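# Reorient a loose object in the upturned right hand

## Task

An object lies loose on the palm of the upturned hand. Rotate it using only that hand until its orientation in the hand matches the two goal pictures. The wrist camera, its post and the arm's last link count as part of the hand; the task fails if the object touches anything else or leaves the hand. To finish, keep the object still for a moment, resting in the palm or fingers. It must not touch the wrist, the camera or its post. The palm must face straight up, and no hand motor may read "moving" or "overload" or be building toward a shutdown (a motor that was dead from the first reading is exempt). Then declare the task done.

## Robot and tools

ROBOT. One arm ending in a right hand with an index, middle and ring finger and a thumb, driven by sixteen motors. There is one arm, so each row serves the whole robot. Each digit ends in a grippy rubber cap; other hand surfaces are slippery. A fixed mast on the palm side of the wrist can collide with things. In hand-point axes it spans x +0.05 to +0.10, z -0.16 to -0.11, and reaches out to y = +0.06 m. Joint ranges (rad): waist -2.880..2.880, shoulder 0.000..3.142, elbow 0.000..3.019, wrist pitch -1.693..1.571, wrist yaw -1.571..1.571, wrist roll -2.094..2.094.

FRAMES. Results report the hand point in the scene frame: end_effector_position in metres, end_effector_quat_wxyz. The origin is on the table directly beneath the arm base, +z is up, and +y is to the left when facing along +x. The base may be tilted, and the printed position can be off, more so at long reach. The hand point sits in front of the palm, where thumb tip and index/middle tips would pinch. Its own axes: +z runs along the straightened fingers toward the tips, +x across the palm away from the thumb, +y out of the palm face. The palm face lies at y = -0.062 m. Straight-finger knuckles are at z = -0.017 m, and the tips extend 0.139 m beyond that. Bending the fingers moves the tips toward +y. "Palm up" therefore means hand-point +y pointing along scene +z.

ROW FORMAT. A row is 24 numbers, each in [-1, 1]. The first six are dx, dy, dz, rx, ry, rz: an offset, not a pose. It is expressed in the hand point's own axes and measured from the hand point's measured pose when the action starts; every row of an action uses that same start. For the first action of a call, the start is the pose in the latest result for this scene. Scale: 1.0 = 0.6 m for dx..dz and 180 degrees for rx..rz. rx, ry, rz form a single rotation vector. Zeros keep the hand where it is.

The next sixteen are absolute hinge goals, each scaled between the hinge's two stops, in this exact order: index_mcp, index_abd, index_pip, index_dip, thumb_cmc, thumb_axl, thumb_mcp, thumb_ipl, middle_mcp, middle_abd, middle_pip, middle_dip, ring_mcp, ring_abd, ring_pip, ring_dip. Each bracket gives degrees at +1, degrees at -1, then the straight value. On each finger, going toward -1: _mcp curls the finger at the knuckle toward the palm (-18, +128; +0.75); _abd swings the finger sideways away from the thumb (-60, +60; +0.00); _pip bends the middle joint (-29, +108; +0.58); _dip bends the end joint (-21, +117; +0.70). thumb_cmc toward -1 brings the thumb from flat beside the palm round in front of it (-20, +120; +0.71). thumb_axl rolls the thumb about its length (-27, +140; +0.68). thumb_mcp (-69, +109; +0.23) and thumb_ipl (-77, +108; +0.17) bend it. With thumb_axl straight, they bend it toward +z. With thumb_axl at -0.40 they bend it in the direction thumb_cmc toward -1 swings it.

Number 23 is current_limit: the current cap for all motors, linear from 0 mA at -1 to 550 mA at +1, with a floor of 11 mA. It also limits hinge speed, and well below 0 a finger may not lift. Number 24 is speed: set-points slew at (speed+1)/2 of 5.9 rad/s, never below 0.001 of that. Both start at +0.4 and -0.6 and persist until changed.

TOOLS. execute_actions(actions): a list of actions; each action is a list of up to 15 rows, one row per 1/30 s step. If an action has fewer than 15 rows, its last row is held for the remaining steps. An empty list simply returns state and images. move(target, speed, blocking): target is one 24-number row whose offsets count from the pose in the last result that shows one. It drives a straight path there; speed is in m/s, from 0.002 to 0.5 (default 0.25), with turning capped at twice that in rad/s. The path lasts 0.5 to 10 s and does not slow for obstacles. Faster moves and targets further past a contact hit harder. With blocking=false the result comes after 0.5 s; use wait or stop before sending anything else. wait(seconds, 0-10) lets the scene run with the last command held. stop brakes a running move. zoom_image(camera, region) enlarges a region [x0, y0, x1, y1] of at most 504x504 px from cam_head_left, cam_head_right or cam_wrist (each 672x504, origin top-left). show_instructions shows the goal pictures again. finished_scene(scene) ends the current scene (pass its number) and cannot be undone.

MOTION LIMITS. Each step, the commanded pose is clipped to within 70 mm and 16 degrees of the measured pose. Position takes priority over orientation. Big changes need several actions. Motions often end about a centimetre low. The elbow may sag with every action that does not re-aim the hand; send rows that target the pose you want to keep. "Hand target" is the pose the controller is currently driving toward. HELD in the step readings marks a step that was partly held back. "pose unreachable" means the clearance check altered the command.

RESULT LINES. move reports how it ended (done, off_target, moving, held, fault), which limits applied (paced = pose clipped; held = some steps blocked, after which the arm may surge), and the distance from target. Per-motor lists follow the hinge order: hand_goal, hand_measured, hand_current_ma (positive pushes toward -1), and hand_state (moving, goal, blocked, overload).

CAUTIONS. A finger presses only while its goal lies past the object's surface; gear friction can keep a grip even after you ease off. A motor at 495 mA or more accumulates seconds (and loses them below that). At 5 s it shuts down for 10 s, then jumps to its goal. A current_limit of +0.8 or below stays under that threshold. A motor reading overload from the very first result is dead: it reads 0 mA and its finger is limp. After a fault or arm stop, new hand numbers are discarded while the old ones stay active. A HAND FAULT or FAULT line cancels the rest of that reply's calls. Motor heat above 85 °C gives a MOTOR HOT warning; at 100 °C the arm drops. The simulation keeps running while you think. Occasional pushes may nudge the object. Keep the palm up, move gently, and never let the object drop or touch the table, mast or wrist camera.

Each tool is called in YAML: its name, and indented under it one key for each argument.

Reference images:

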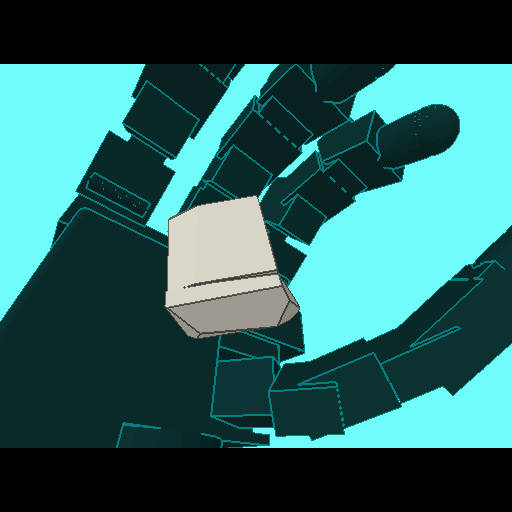

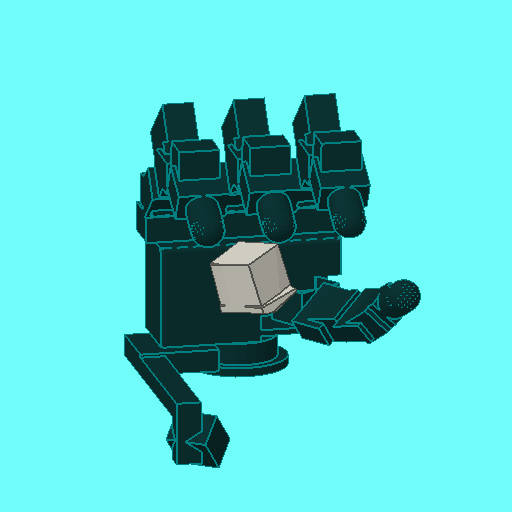

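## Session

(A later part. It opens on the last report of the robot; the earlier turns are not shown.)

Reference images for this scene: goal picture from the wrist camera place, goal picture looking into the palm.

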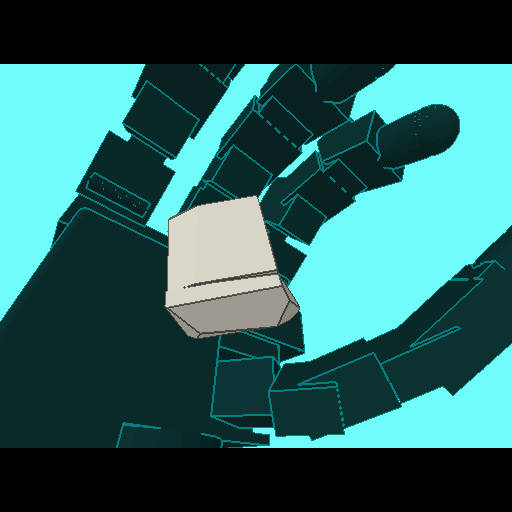

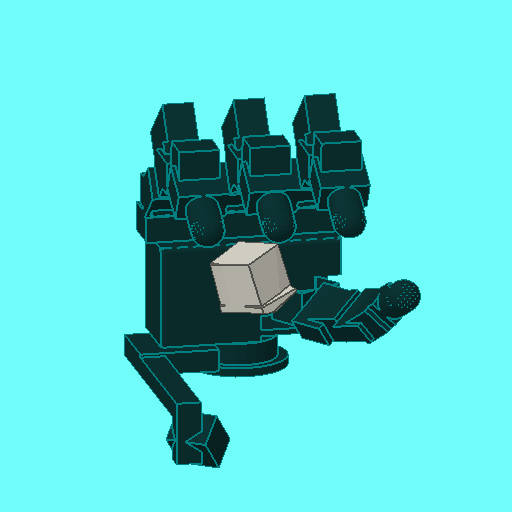

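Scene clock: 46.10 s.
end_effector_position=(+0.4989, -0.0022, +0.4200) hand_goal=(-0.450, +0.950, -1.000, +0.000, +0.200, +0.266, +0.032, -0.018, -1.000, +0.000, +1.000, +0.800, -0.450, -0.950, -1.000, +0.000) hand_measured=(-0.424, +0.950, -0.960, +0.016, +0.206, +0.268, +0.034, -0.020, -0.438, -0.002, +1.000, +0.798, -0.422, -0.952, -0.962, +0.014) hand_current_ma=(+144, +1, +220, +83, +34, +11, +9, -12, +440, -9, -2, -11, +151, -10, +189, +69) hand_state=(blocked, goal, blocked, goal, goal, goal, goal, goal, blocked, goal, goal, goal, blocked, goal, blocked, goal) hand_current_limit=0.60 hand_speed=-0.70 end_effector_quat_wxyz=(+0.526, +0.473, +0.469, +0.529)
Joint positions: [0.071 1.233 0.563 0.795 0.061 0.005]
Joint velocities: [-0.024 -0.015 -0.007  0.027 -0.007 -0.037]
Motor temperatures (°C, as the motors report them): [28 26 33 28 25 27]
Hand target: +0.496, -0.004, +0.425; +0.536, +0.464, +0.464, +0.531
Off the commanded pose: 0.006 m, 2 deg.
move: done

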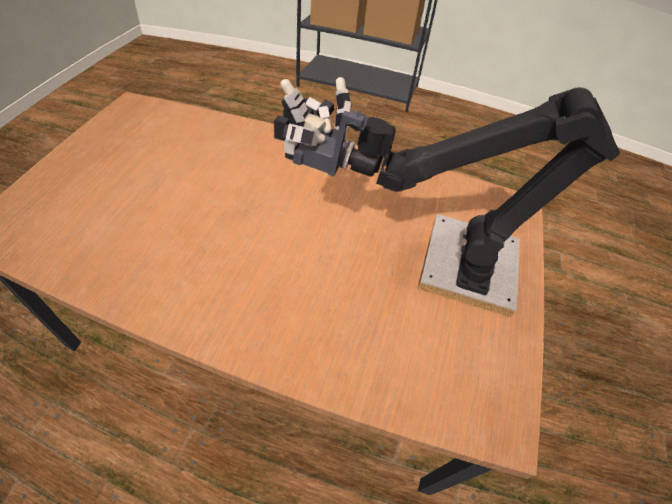

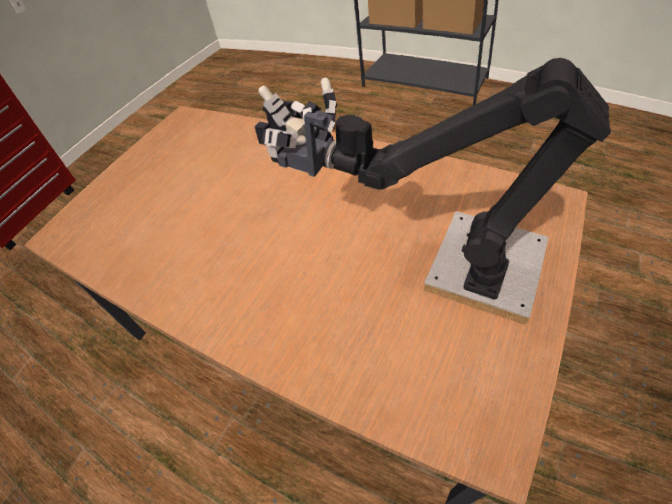

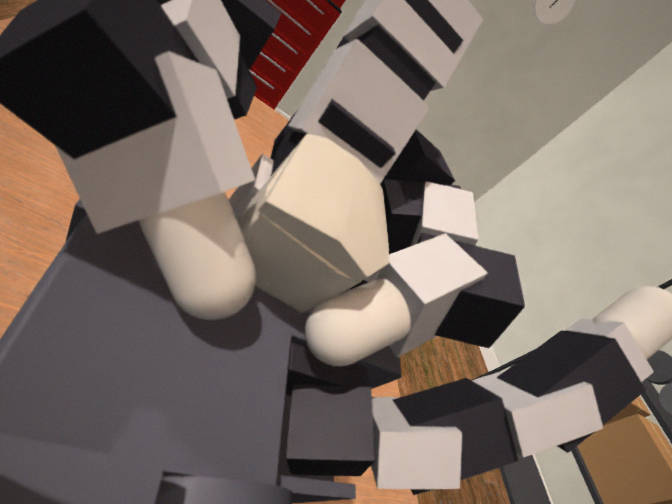

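move:
  target: [0,0.03,0.01,-0.08,0,0, -0.45,0.95,-1,0, 0.2,0.266,0.032,-0.018, 0.8,0,-1,-0.6, -0.45,-0.95,-1,0, 0.6,-0.3]

move:
  target: [0,0.03,0.01,-0.015,0,0, -0.45,0.95,-1,0, 0.2,0.266,0.032,-0.018, 0.3,0,-1,-0.2, -0.45,-0.95,-1,0, 0.6,-0.7]

zoom_image:
  camera: "cam_head_left"
  region: [240,60,400,190]

Scene clock: 47.80 s.
end_effector_position=(+0.4986, -0.0023, +0.4095) hand_goal=(-0.450, +0.950, -1.000, +0.000, +0.200, +0.266, +0.032, -0.018, +0.800, +0.000, -1.000, -0.600, -0.450, -0.950, -1.000, +0.000) hand_measured=(-0.424, +0.950, -0.960, +0.016, +0.206, +0.268, +0.034, -0.020, +0.822, -0.002, -0.734, -0.588, -0.422, -0.952, -0.962, +0.014) hand_current_ma=(+144, +2, +220, +83, +35, +11, +9, -12, +122, -9, +440, +64, +151, -12, +189, +69) hand_state=(blocked, goal, blocked, goal, goal, goal, goal, goal, blocked, goal, blocked, goal, blocked, goal, blocked, goal) hand_current_limit=0.60 hand_speed=-0.30 end_effector_quat_wxyz=(+0.562, +0.428, +0.419, +0.571)
Joint positions: [0.071 1.429 0.563 1.165 0.061 0.005]
Joint velocities: [-0.015  0.005 -0.002 -0.002  0.007  0.051]
Motor temperatures (°C, as the motors report them): [28 26 33 28 25 27]
Hand target: +0.501, -0.002, +0.438; +0.580, +0.405, +0.398, +0.584
Off the commanded pose: 0.029 m, 4 deg.
move: off_target

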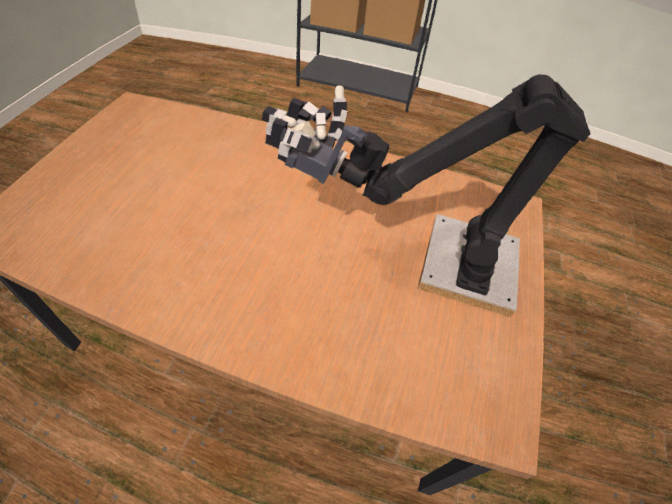

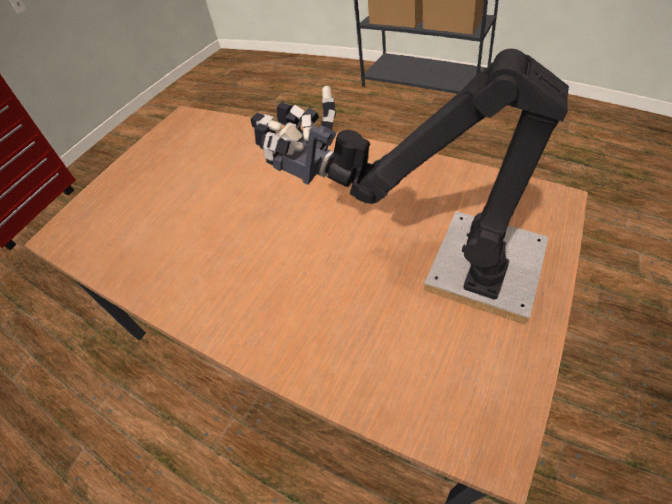

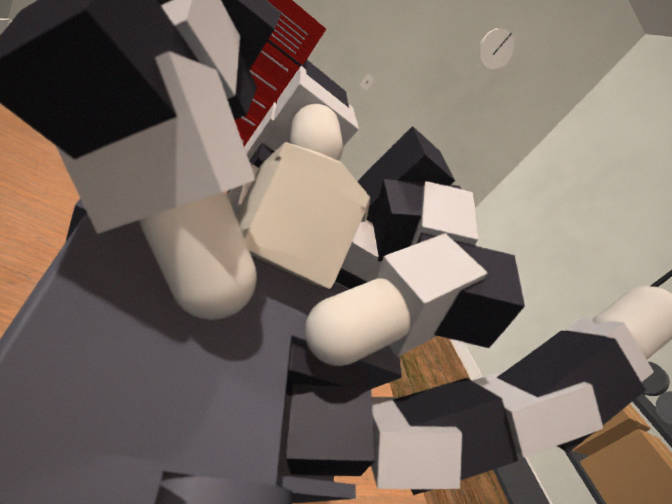

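Scene clock: 48.70 s.
end_effector_position=(+0.4986, -0.0023, +0.4095) hand_goal=(-0.450, +0.950, -1.000, +0.000, +0.200, +0.266, +0.032, -0.018, +0.300, +0.000, -1.000, -0.200, -0.450, -0.950, -1.000, +0.000) hand_measured=(-0.424, +0.950, -0.960, +0.016, +0.206, +0.268, +0.034, -0.020, +0.568, -0.002, -0.804, -0.178, -0.422, -0.952, -0.962, +0.014) hand_current_ma=(+144, +3, +220, +83, +35, +11, +9, -12, +440, -9, +440, +123, +151, -12, +189, +69) hand_state=(blocked, goal, blocked, goal, goal, goal, goal, goal, blocked, goal, blocked, blocked, blocked, goal, blocked, goal) hand_current_limit=0.60 hand_speed=-0.70 end_effector_quat_wxyz=(+0.562, +0.428, +0.419, +0.571)
Joint positions: [0.071 1.429 0.563 1.165 0.061 0.005]
Joint velocities: [-0.015 -0.005 -0.012  0.002  0.007 -0.051]
Motor temperatures (°C, as the motors report them): [28 26 33 28 25 27]
Hand target: +0.499, -0.003, +0.428; +0.572, +0.414, +0.406, +0.581
Off the commanded pose: 0.019 m, 3 deg.
move: off_target

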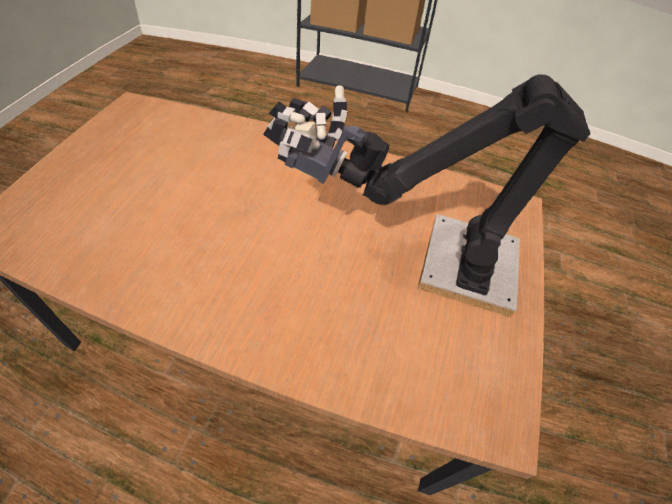

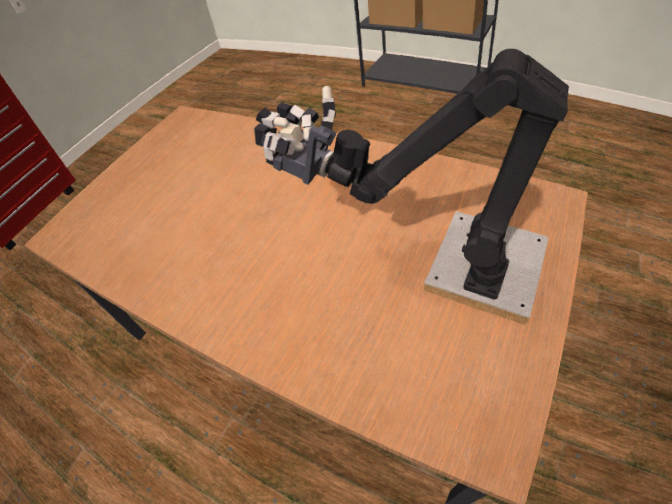

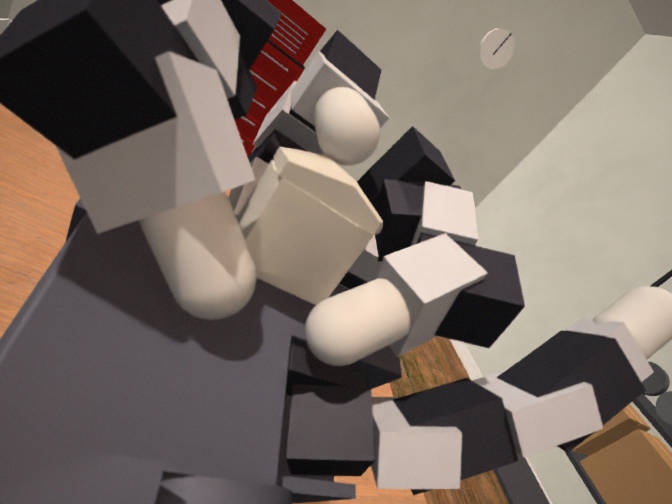

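Region (240, 60, 400, 190) of cam_head_left's 672x504 image, scaled by 3.150, with more detail than that image has; it fills the top 410 rows of this view, and the rest is white.

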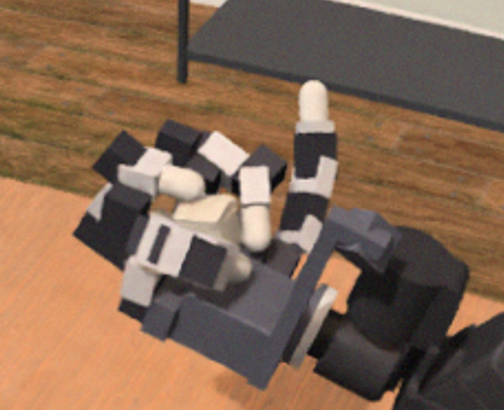

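move:
  target: [0,0.01,0.01,0.03,0,0, -0.3,0,-0.7,0, 0.2,0.266,0.032,-0.018, -0.3,0,-0.5,0.2, -0.3,0,-0.7,0, 0.6,-0.7]

move:
  target: [0,0.02,0.005,-0.008,0,0, -0.3,0,-0.7,0, 0.2,0.266,0.032,-0.018, -0.7,0,0.9,0.6, -0.3,0,-0.7,0, 0.6,-0.5]

Scene clock: 50.27 s.
end_effector_position=(+0.5021, -0.0020, +0.4134) hand_goal=(-0.300, +0.000, -0.700, +0.000, +0.200, +0.266, +0.032, -0.018, -0.300, +0.000, -0.500, +0.200, -0.300, +0.000, -0.700, +0.000) hand_measured=(-0.306, +0.004, -0.708, +0.002, +0.206, +0.268, +0.034, -0.020, -0.052, +0.002, -0.508, +0.196, -0.306, -0.004, -0.708, +0.002) hand_current_ma=(-35, +14, -39, +13, +35, +11, +9, -12, +440, +10, -38, -21, -31, -16, -41, +12) hand_state=(goal, goal, goal, goal, goal, goal, goal, goal, blocked, goal, goal, goal, goal, goal, goal, goal) hand_current_limit=0.60 hand_speed=-0.70 end_effector_quat_wxyz=(+0.542, +0.453, +0.447, +0.548)
Joint positions: [0.071 1.332 0.563 0.972 0.061 0.005]
Joint velocities: [ 0.005 -0.015 -0.027  0.012 -0.022 -0.081]
Motor temperatures (°C, as the motors report them): [28 26 33 28 25 27]
Hand target: +0.503, -0.002, +0.417; +0.542, +0.453, +0.446, +0.550
Off the commanded pose: 0.004 m, 0 deg.
move: done

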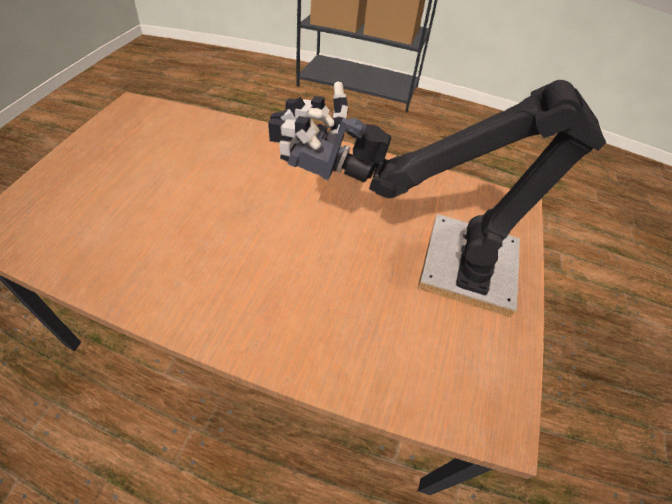

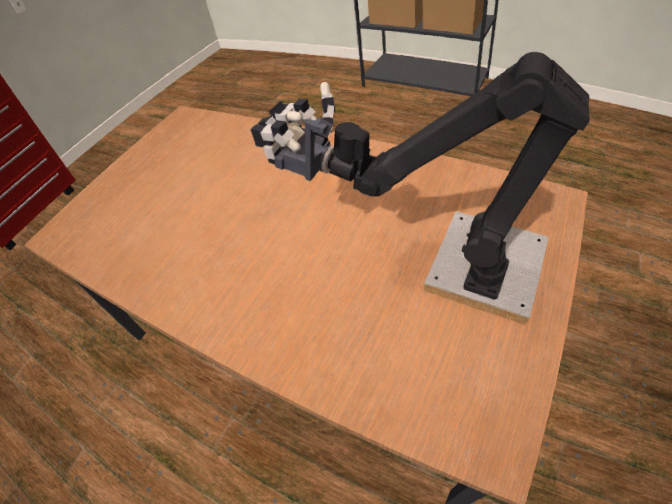

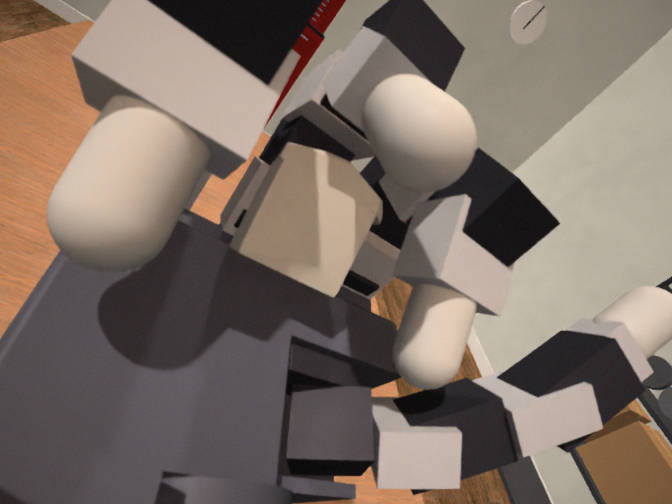

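Scene clock: 51.70 s.
end_effector_position=(+0.5021, -0.0020, +0.4134) hand_goal=(-0.300, +0.000, -0.700, +0.000, +0.200, +0.266, +0.032, -0.018, -0.700, +0.000, +0.900, +0.600, -0.300, +0.000, -0.700, +0.000) hand_measured=(-0.306, +0.004, -0.708, +0.002, +0.206, +0.268, +0.034, -0.020, -0.052, +0.002, +0.900, +0.598, -0.306, -0.004, -0.708, +0.002) hand_current_ma=(-35, +14, -39, +13, +35, +11, +9, -12, +440, +10, -2, -12, -31, -16, -41, +12) hand_state=(goal, goal, goal, goal, goal, goal, goal, goal, blocked, goal, goal, goal, goal, goal, goal, goal) hand_current_limit=0.60 hand_speed=-0.50 end_effector_quat_wxyz=(+0.542, +0.453, +0.447, +0.548)
Joint positions: [0.071 1.332 0.563 0.972 0.061 0.005]
Joint velocities: [-0.005 -0.015 -0.017 -0.007  0.007 -0.066]
Motor temperatures (°C, as the motors report them): [28 26 33 28 25 27]
Hand target: +0.503, -0.002, +0.426; +0.548, +0.446, +0.440, +0.554
Off the commanded pose: 0.012 m, 1 deg.
move: off_target

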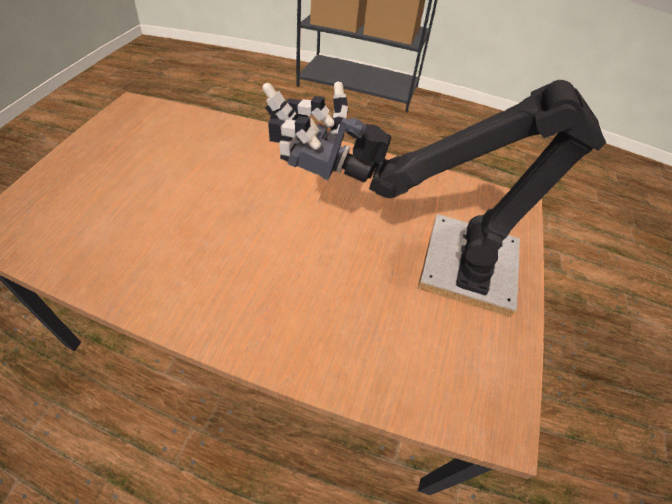

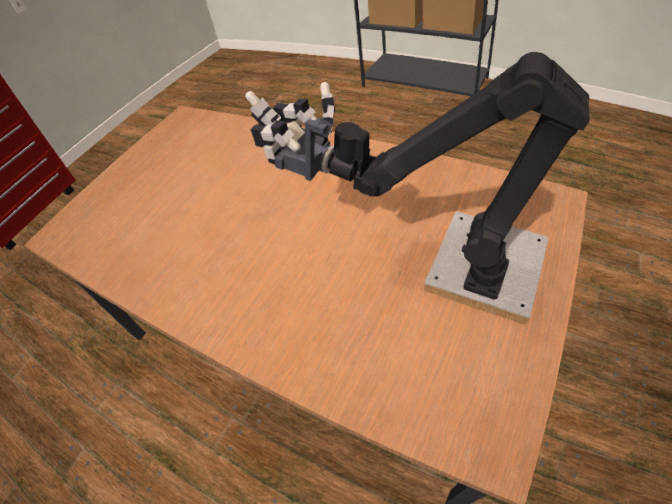

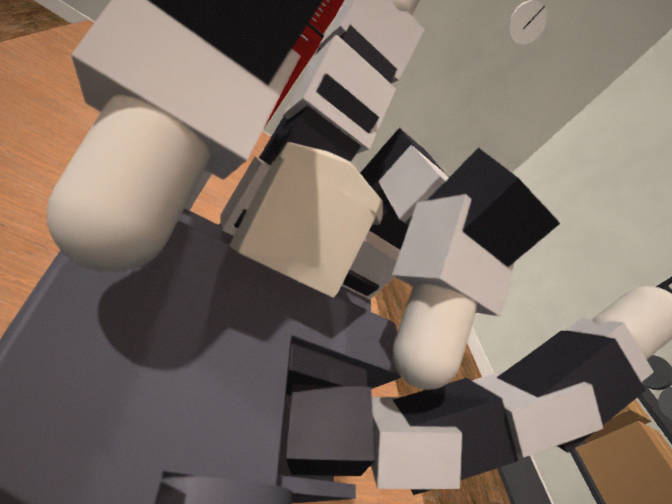

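Repeat the earlier extraction.

move:
  target: [0,0.02,0.005,-0.008,0,0, 0.8,0.1,-1,-0.5, 0.2,0.266,0.032,-0.018, 0.3,-0.3,0.9,0.28, -0.3,0,-0.7,0, 0.6,-0.3]

move:
  target: [0,0.02,0.005,-0.008,0,0, 0.8,0.9,-1,-0.5, 0.2,0.266,0.032,-0.018, 0.3,-0.3,0.9,0.28, -0.3,0,-0.7,0, 0.6,-0.3]

move:
  target: [0,0.02,0.005,-0.008,0,0, -0.2,0.9,-1,-0.3, 0.2,0.266,0.032,-0.018, 0.1,-0.3,0.9,0.28, -0.3,0,-0.7,0, 0.6,-0.6]

move:
  target: [0,0.02,0.005,-0.008,0,0, -0.2,0.9,-0.9,0.1, 0.2,0.266,0.032,-0.018, -0.3,-0.3,0.9,0.28, -0.3,0,-0.7,0, 0.6,-0.7]

move:
  target: [0,0.02,0.005,-0.008,0,0, -0.3,0,-0.7,0, 0.2,0.266,0.032,-0.018, -0.65,0,0.9,0.6, -0.3,0,-0.7,0, 0.6,-0.6]

Scene clock: 53.17 s.
end_effector_position=(+0.5021, -0.0020, +0.4134) hand_goal=(+0.800, +0.100, -1.000, -0.500, +0.200, +0.266, +0.032, -0.018, +0.300, -0.300, +0.900, +0.280, -0.300, +0.000, -0.700, +0.000) hand_measured=(+0.806, +0.098, -1.000, -0.498, +0.206, +0.268, +0.034, -0.020, +0.308, -0.298, +0.900, +0.284, -0.306, -0.004, -0.708, +0.002) hand_current_ma=(+33, -12, +2, +12, +35, +11, +9, -12, +44, +9, +4, +18, -31, -16, -41, +12) hand_state=(goal, goal, goal, goal, goal, goal, goal, goal, goal, goal, goal, goal, goal, goal, goal, goal) hand_current_limit=0.60 hand_speed=-0.30 end_effector_quat_wxyz=(+0.542, +0.453, +0.447, +0.548)
Joint positions: [0.071 1.332 0.563 0.972 0.061 0.005]
Joint velocities: [ 0.005 -0.005 -0.002 -0.022 -0.066  0.066]
Motor temperatures (°C, as the motors report them): [28 26 33 28 25 27]
Hand target: +0.503, -0.002, +0.426; +0.548, +0.446, +0.440, +0.554
Off the commanded pose: 0.012 m, 1 deg.
move: off_target

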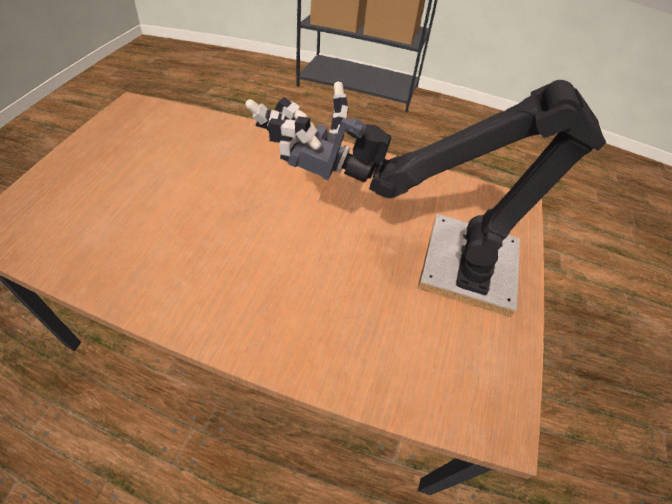

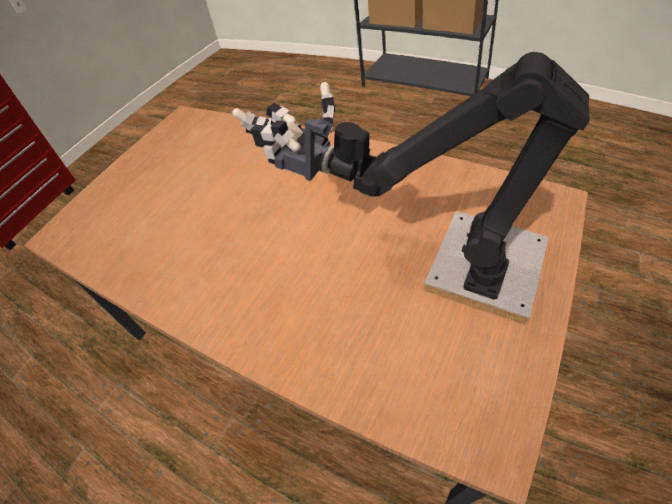

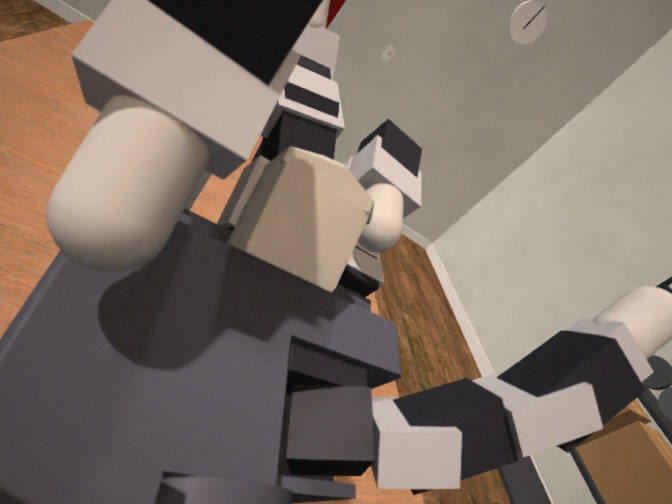

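Scene clock: 54.03 s.
end_effector_position=(+0.5021, -0.0020, +0.4134) hand_goal=(+0.800, +0.900, -1.000, -0.500, +0.200, +0.266, +0.032, -0.018, +0.300, -0.300, +0.900, +0.280, -0.300, +0.000, -0.700, +0.000) hand_measured=(+0.786, +0.806, -0.980, -0.492, +0.206, +0.268, +0.034, -0.020, +0.332, -0.302, +0.900, +0.284, -0.306, -0.004, -0.708, +0.002) hand_current_ma=(-75, -431, +107, +39, +35, +11, +9, -12, +170, -12, +4, +18, -31, -16, -41, +12) hand_state=(goal, blocked, goal, goal, goal, goal, goal, goal, blocked, goal, goal, goal, goal, goal, goal, goal) hand_current_limit=0.60 hand_speed=-0.30 end_effector_quat_wxyz=(+0.542, +0.453, +0.447, +0.548)
Joint positions: [0.071 1.332 0.563 0.972 0.061 0.005]
Joint velocities: [ 0.005 -0.005 -0.007 -0.007 -0.022  0.007]
Motor temperatures (°C, as the motors report them): [28 26 33 28 25 27]
Hand target: +0.503, -0.002, +0.426; +0.548, +0.446, +0.440, +0.554
Off the commanded pose: 0.012 m, 1 deg.
move: off_target

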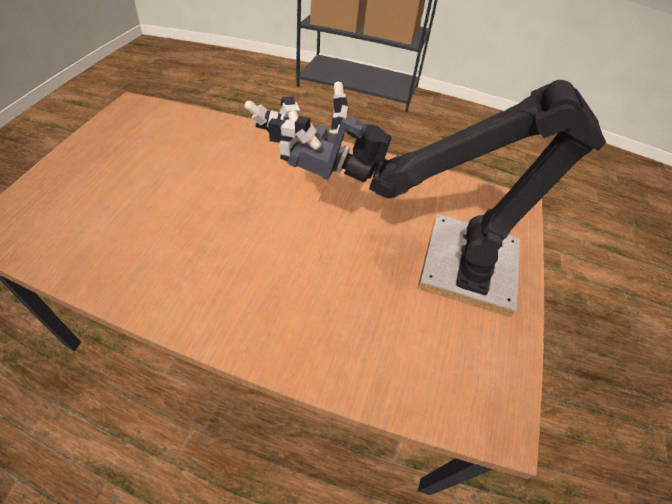

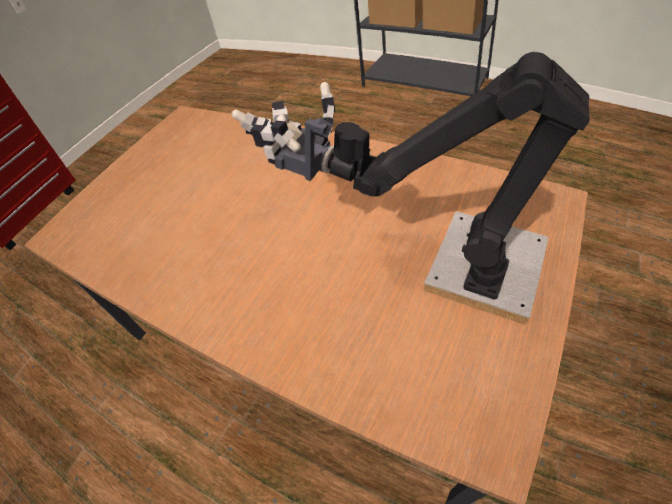

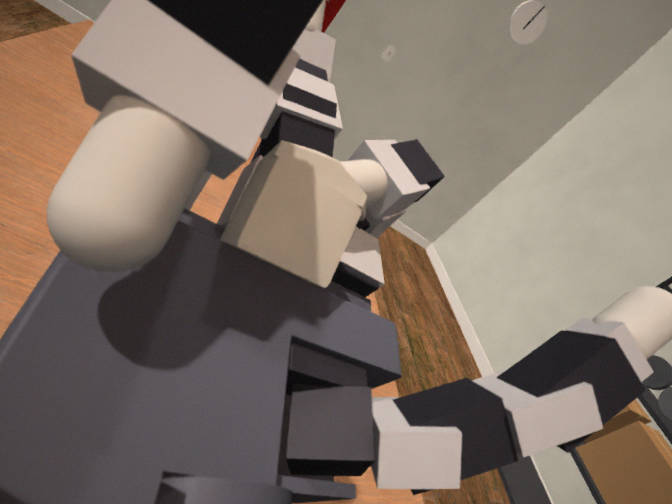

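Scene clock: 54.80 s.
end_effector_position=(+0.5021, -0.0020, +0.4134) hand_goal=(-0.200, +0.900, -1.000, -0.300, +0.200, +0.266, +0.032, -0.018, +0.100, -0.300, +0.900, +0.280, -0.300, +0.000, -0.700, +0.000) hand_measured=(+0.506, +0.924, -0.970, -0.292, +0.206, +0.268, +0.034, -0.020, +0.120, -0.302, +0.900, +0.282, -0.306, -0.004, -0.708, +0.002) hand_current_ma=(+438, +114, +166, +42, +35, +11, +9, -12, +107, -12, +4, +16, -31, -16, -41, +12) hand_state=(blocked, blocked, blocked, goal, goal, goal, goal, goal, blocked, goal, goal, goal, goal, goal, goal, goal) hand_current_limit=0.60 hand_speed=-0.60 end_effector_quat_wxyz=(+0.542, +0.453, +0.447, +0.548)
Joint positions: [0.071 1.332 0.563 0.972 0.061 0.005]
Joint velocities: [ 0.005 -0.015 -0.007 -0.012 -0.081  0.037]
Motor temperatures (°C, as the motors report them): [28 26 33 28 25 27]
Hand target: +0.503, -0.002, +0.426; +0.548, +0.446, +0.440, +0.554
Off the commanded pose: 0.012 m, 1 deg.
move: off_target

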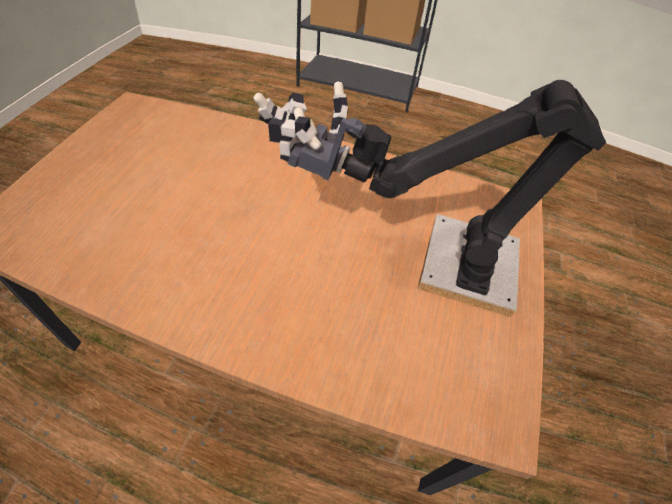

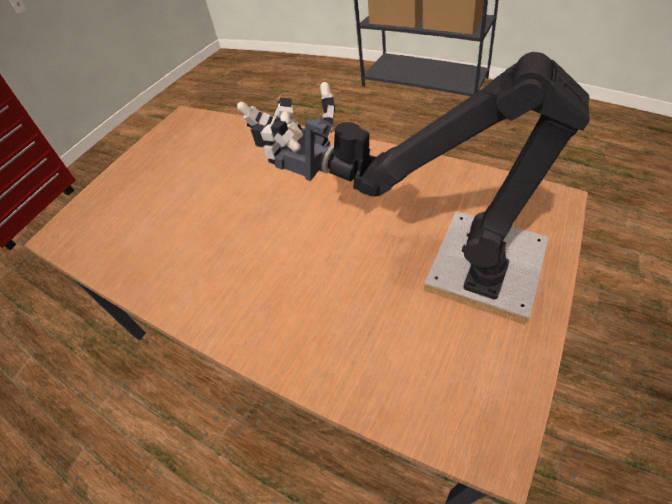

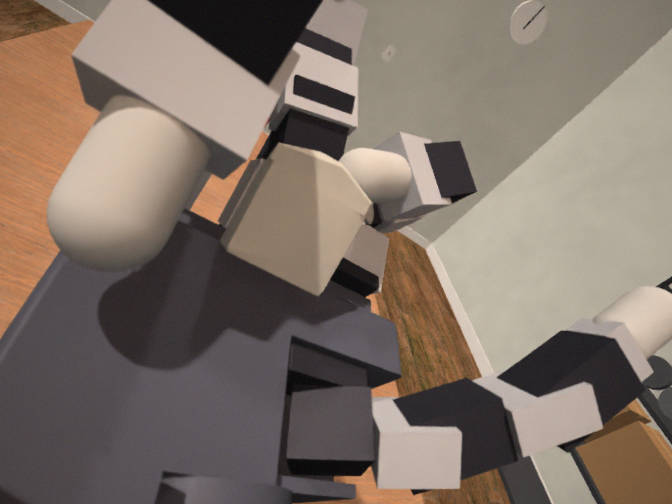

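Scene clock: 56.03 s.
end_effector_position=(+0.5021, -0.0020, +0.4134) hand_goal=(-0.200, +0.900, -0.900, +0.100, +0.200, +0.266, +0.032, -0.018, -0.300, -0.300, +0.900, +0.280, -0.300, +0.000, -0.700, +0.000) hand_measured=(-0.198, +0.904, -0.900, +0.102, +0.206, +0.268, +0.034, -0.020, -0.292, -0.302, +0.900, +0.282, -0.306, -0.004, -0.708, +0.002) hand_current_ma=(+13, +20, +4, +14, +35, +11, +9, -12, +46, -12, +4, +14, -31, -16, -41, +12) hand_state=(goal, goal, goal, goal, goal, goal, goal, goal, goal, goal, goal, goal, goal, goal, goal, goal) hand_current_limit=0.60 hand_speed=-0.70 end_effector_quat_wxyz=(+0.542, +0.453, +0.447, +0.548)
Joint positions: [0.071 1.332 0.563 0.972 0.061 0.005]
Joint velocities: [ 0.005  0.005 -0.002  0.007  0.066 -0.007]
Motor temperatures (°C, as the motors report them): [28 26 33 28 25 27]
Hand target: +0.503, -0.002, +0.426; +0.548, +0.446, +0.440, +0.554
Off the commanded pose: 0.012 m, 1 deg.
move: off_target

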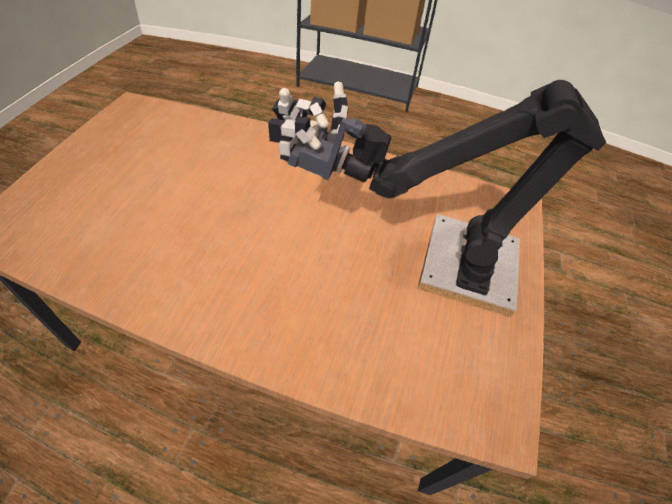

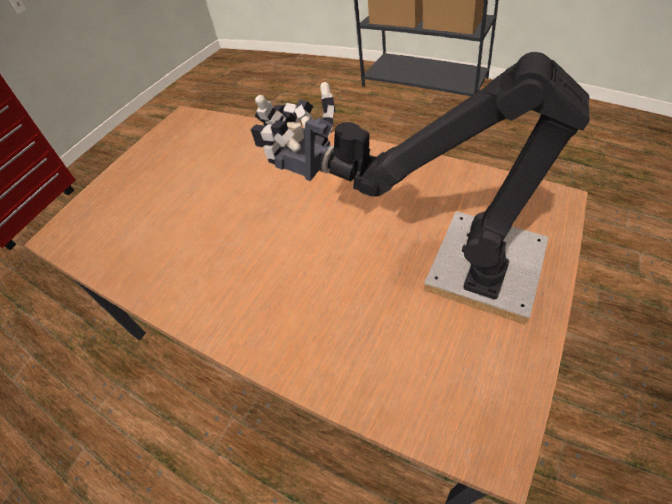

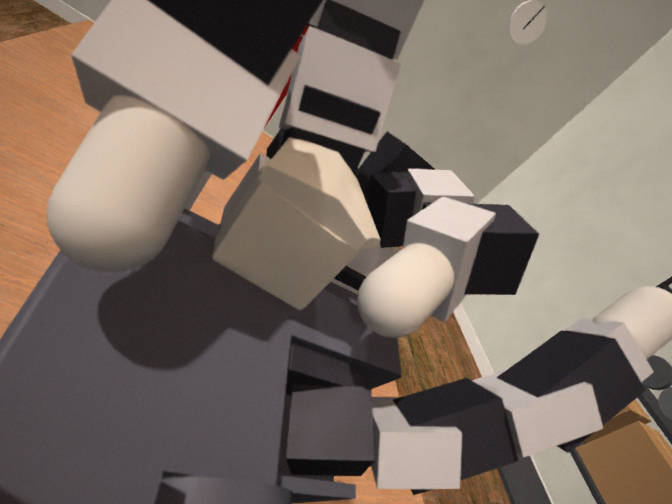

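Scene clock: 57.10 s.
end_effector_position=(+0.5021, -0.0020, +0.4134) hand_goal=(-0.300, +0.000, -0.700, +0.000, +0.200, +0.266, +0.032, -0.018, -0.650, +0.000, +0.900, +0.600, -0.300, +0.000, -0.700, +0.000) hand_measured=(-0.298, +0.004, -0.708, +0.002, +0.206, +0.268, +0.034, -0.020, -0.508, +0.000, +0.908, +0.598, -0.306, -0.004, -0.708, +0.002) hand_current_ma=(+7, +14, -40, +13, +35, +11, +9, -12, +440, -3, +45, -14, -31, -16, -41, +12) hand_state=(goal, goal, goal, goal, goal, goal, goal, goal, blocked, goal, goal, goal, goal, goal, goal, goal) hand_current_limit=0.60 hand_speed=-0.60 end_effector_quat_wxyz=(+0.542, +0.453, +0.447, +0.548)
Joint positions: [0.071 1.332 0.563 0.972 0.061 0.005]
Joint velocities: [ 0.005 -0.005 -0.012  0.002 -0.022  0.095]
Motor temperatures (°C, as the motors report them): [28 26 33 28 25 27]
Hand target: +0.503, -0.002, +0.426; +0.548, +0.446, +0.440, +0.554
Off the commanded pose: 0.012 m, 1 deg.
move: off_target

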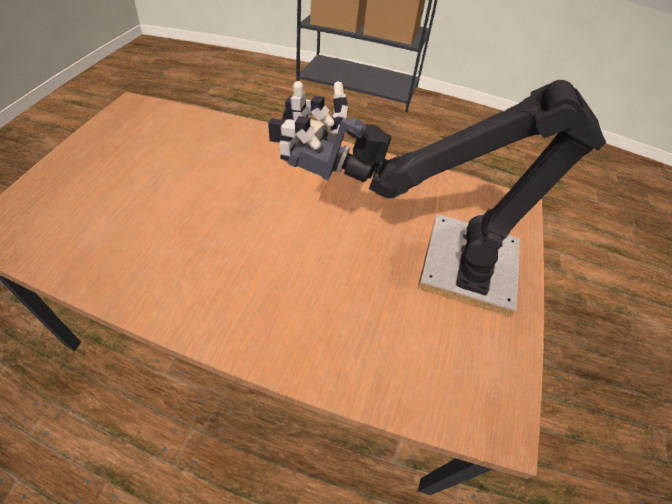

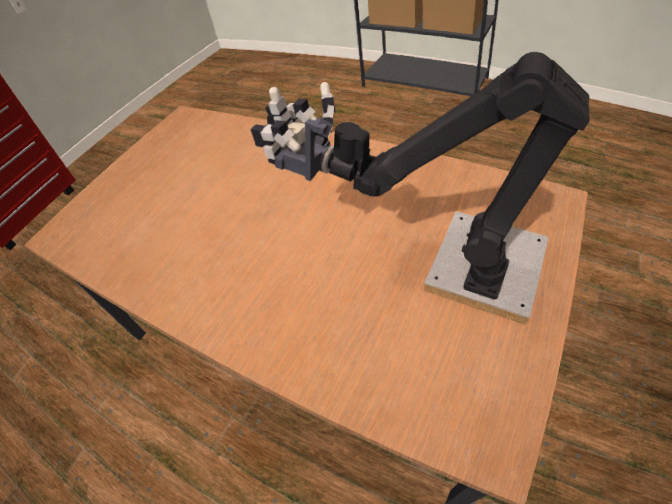

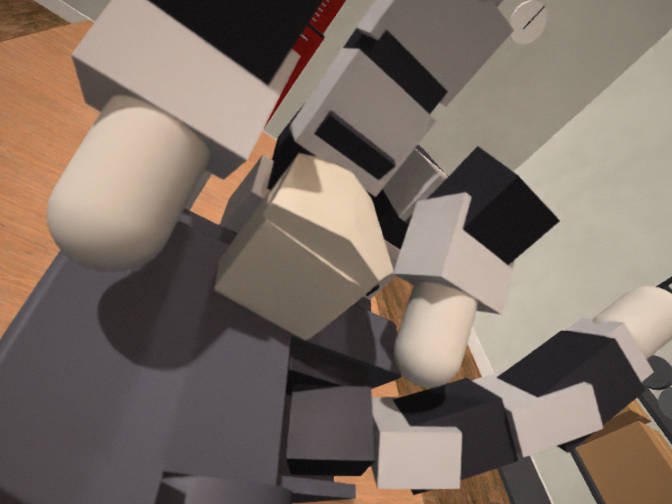

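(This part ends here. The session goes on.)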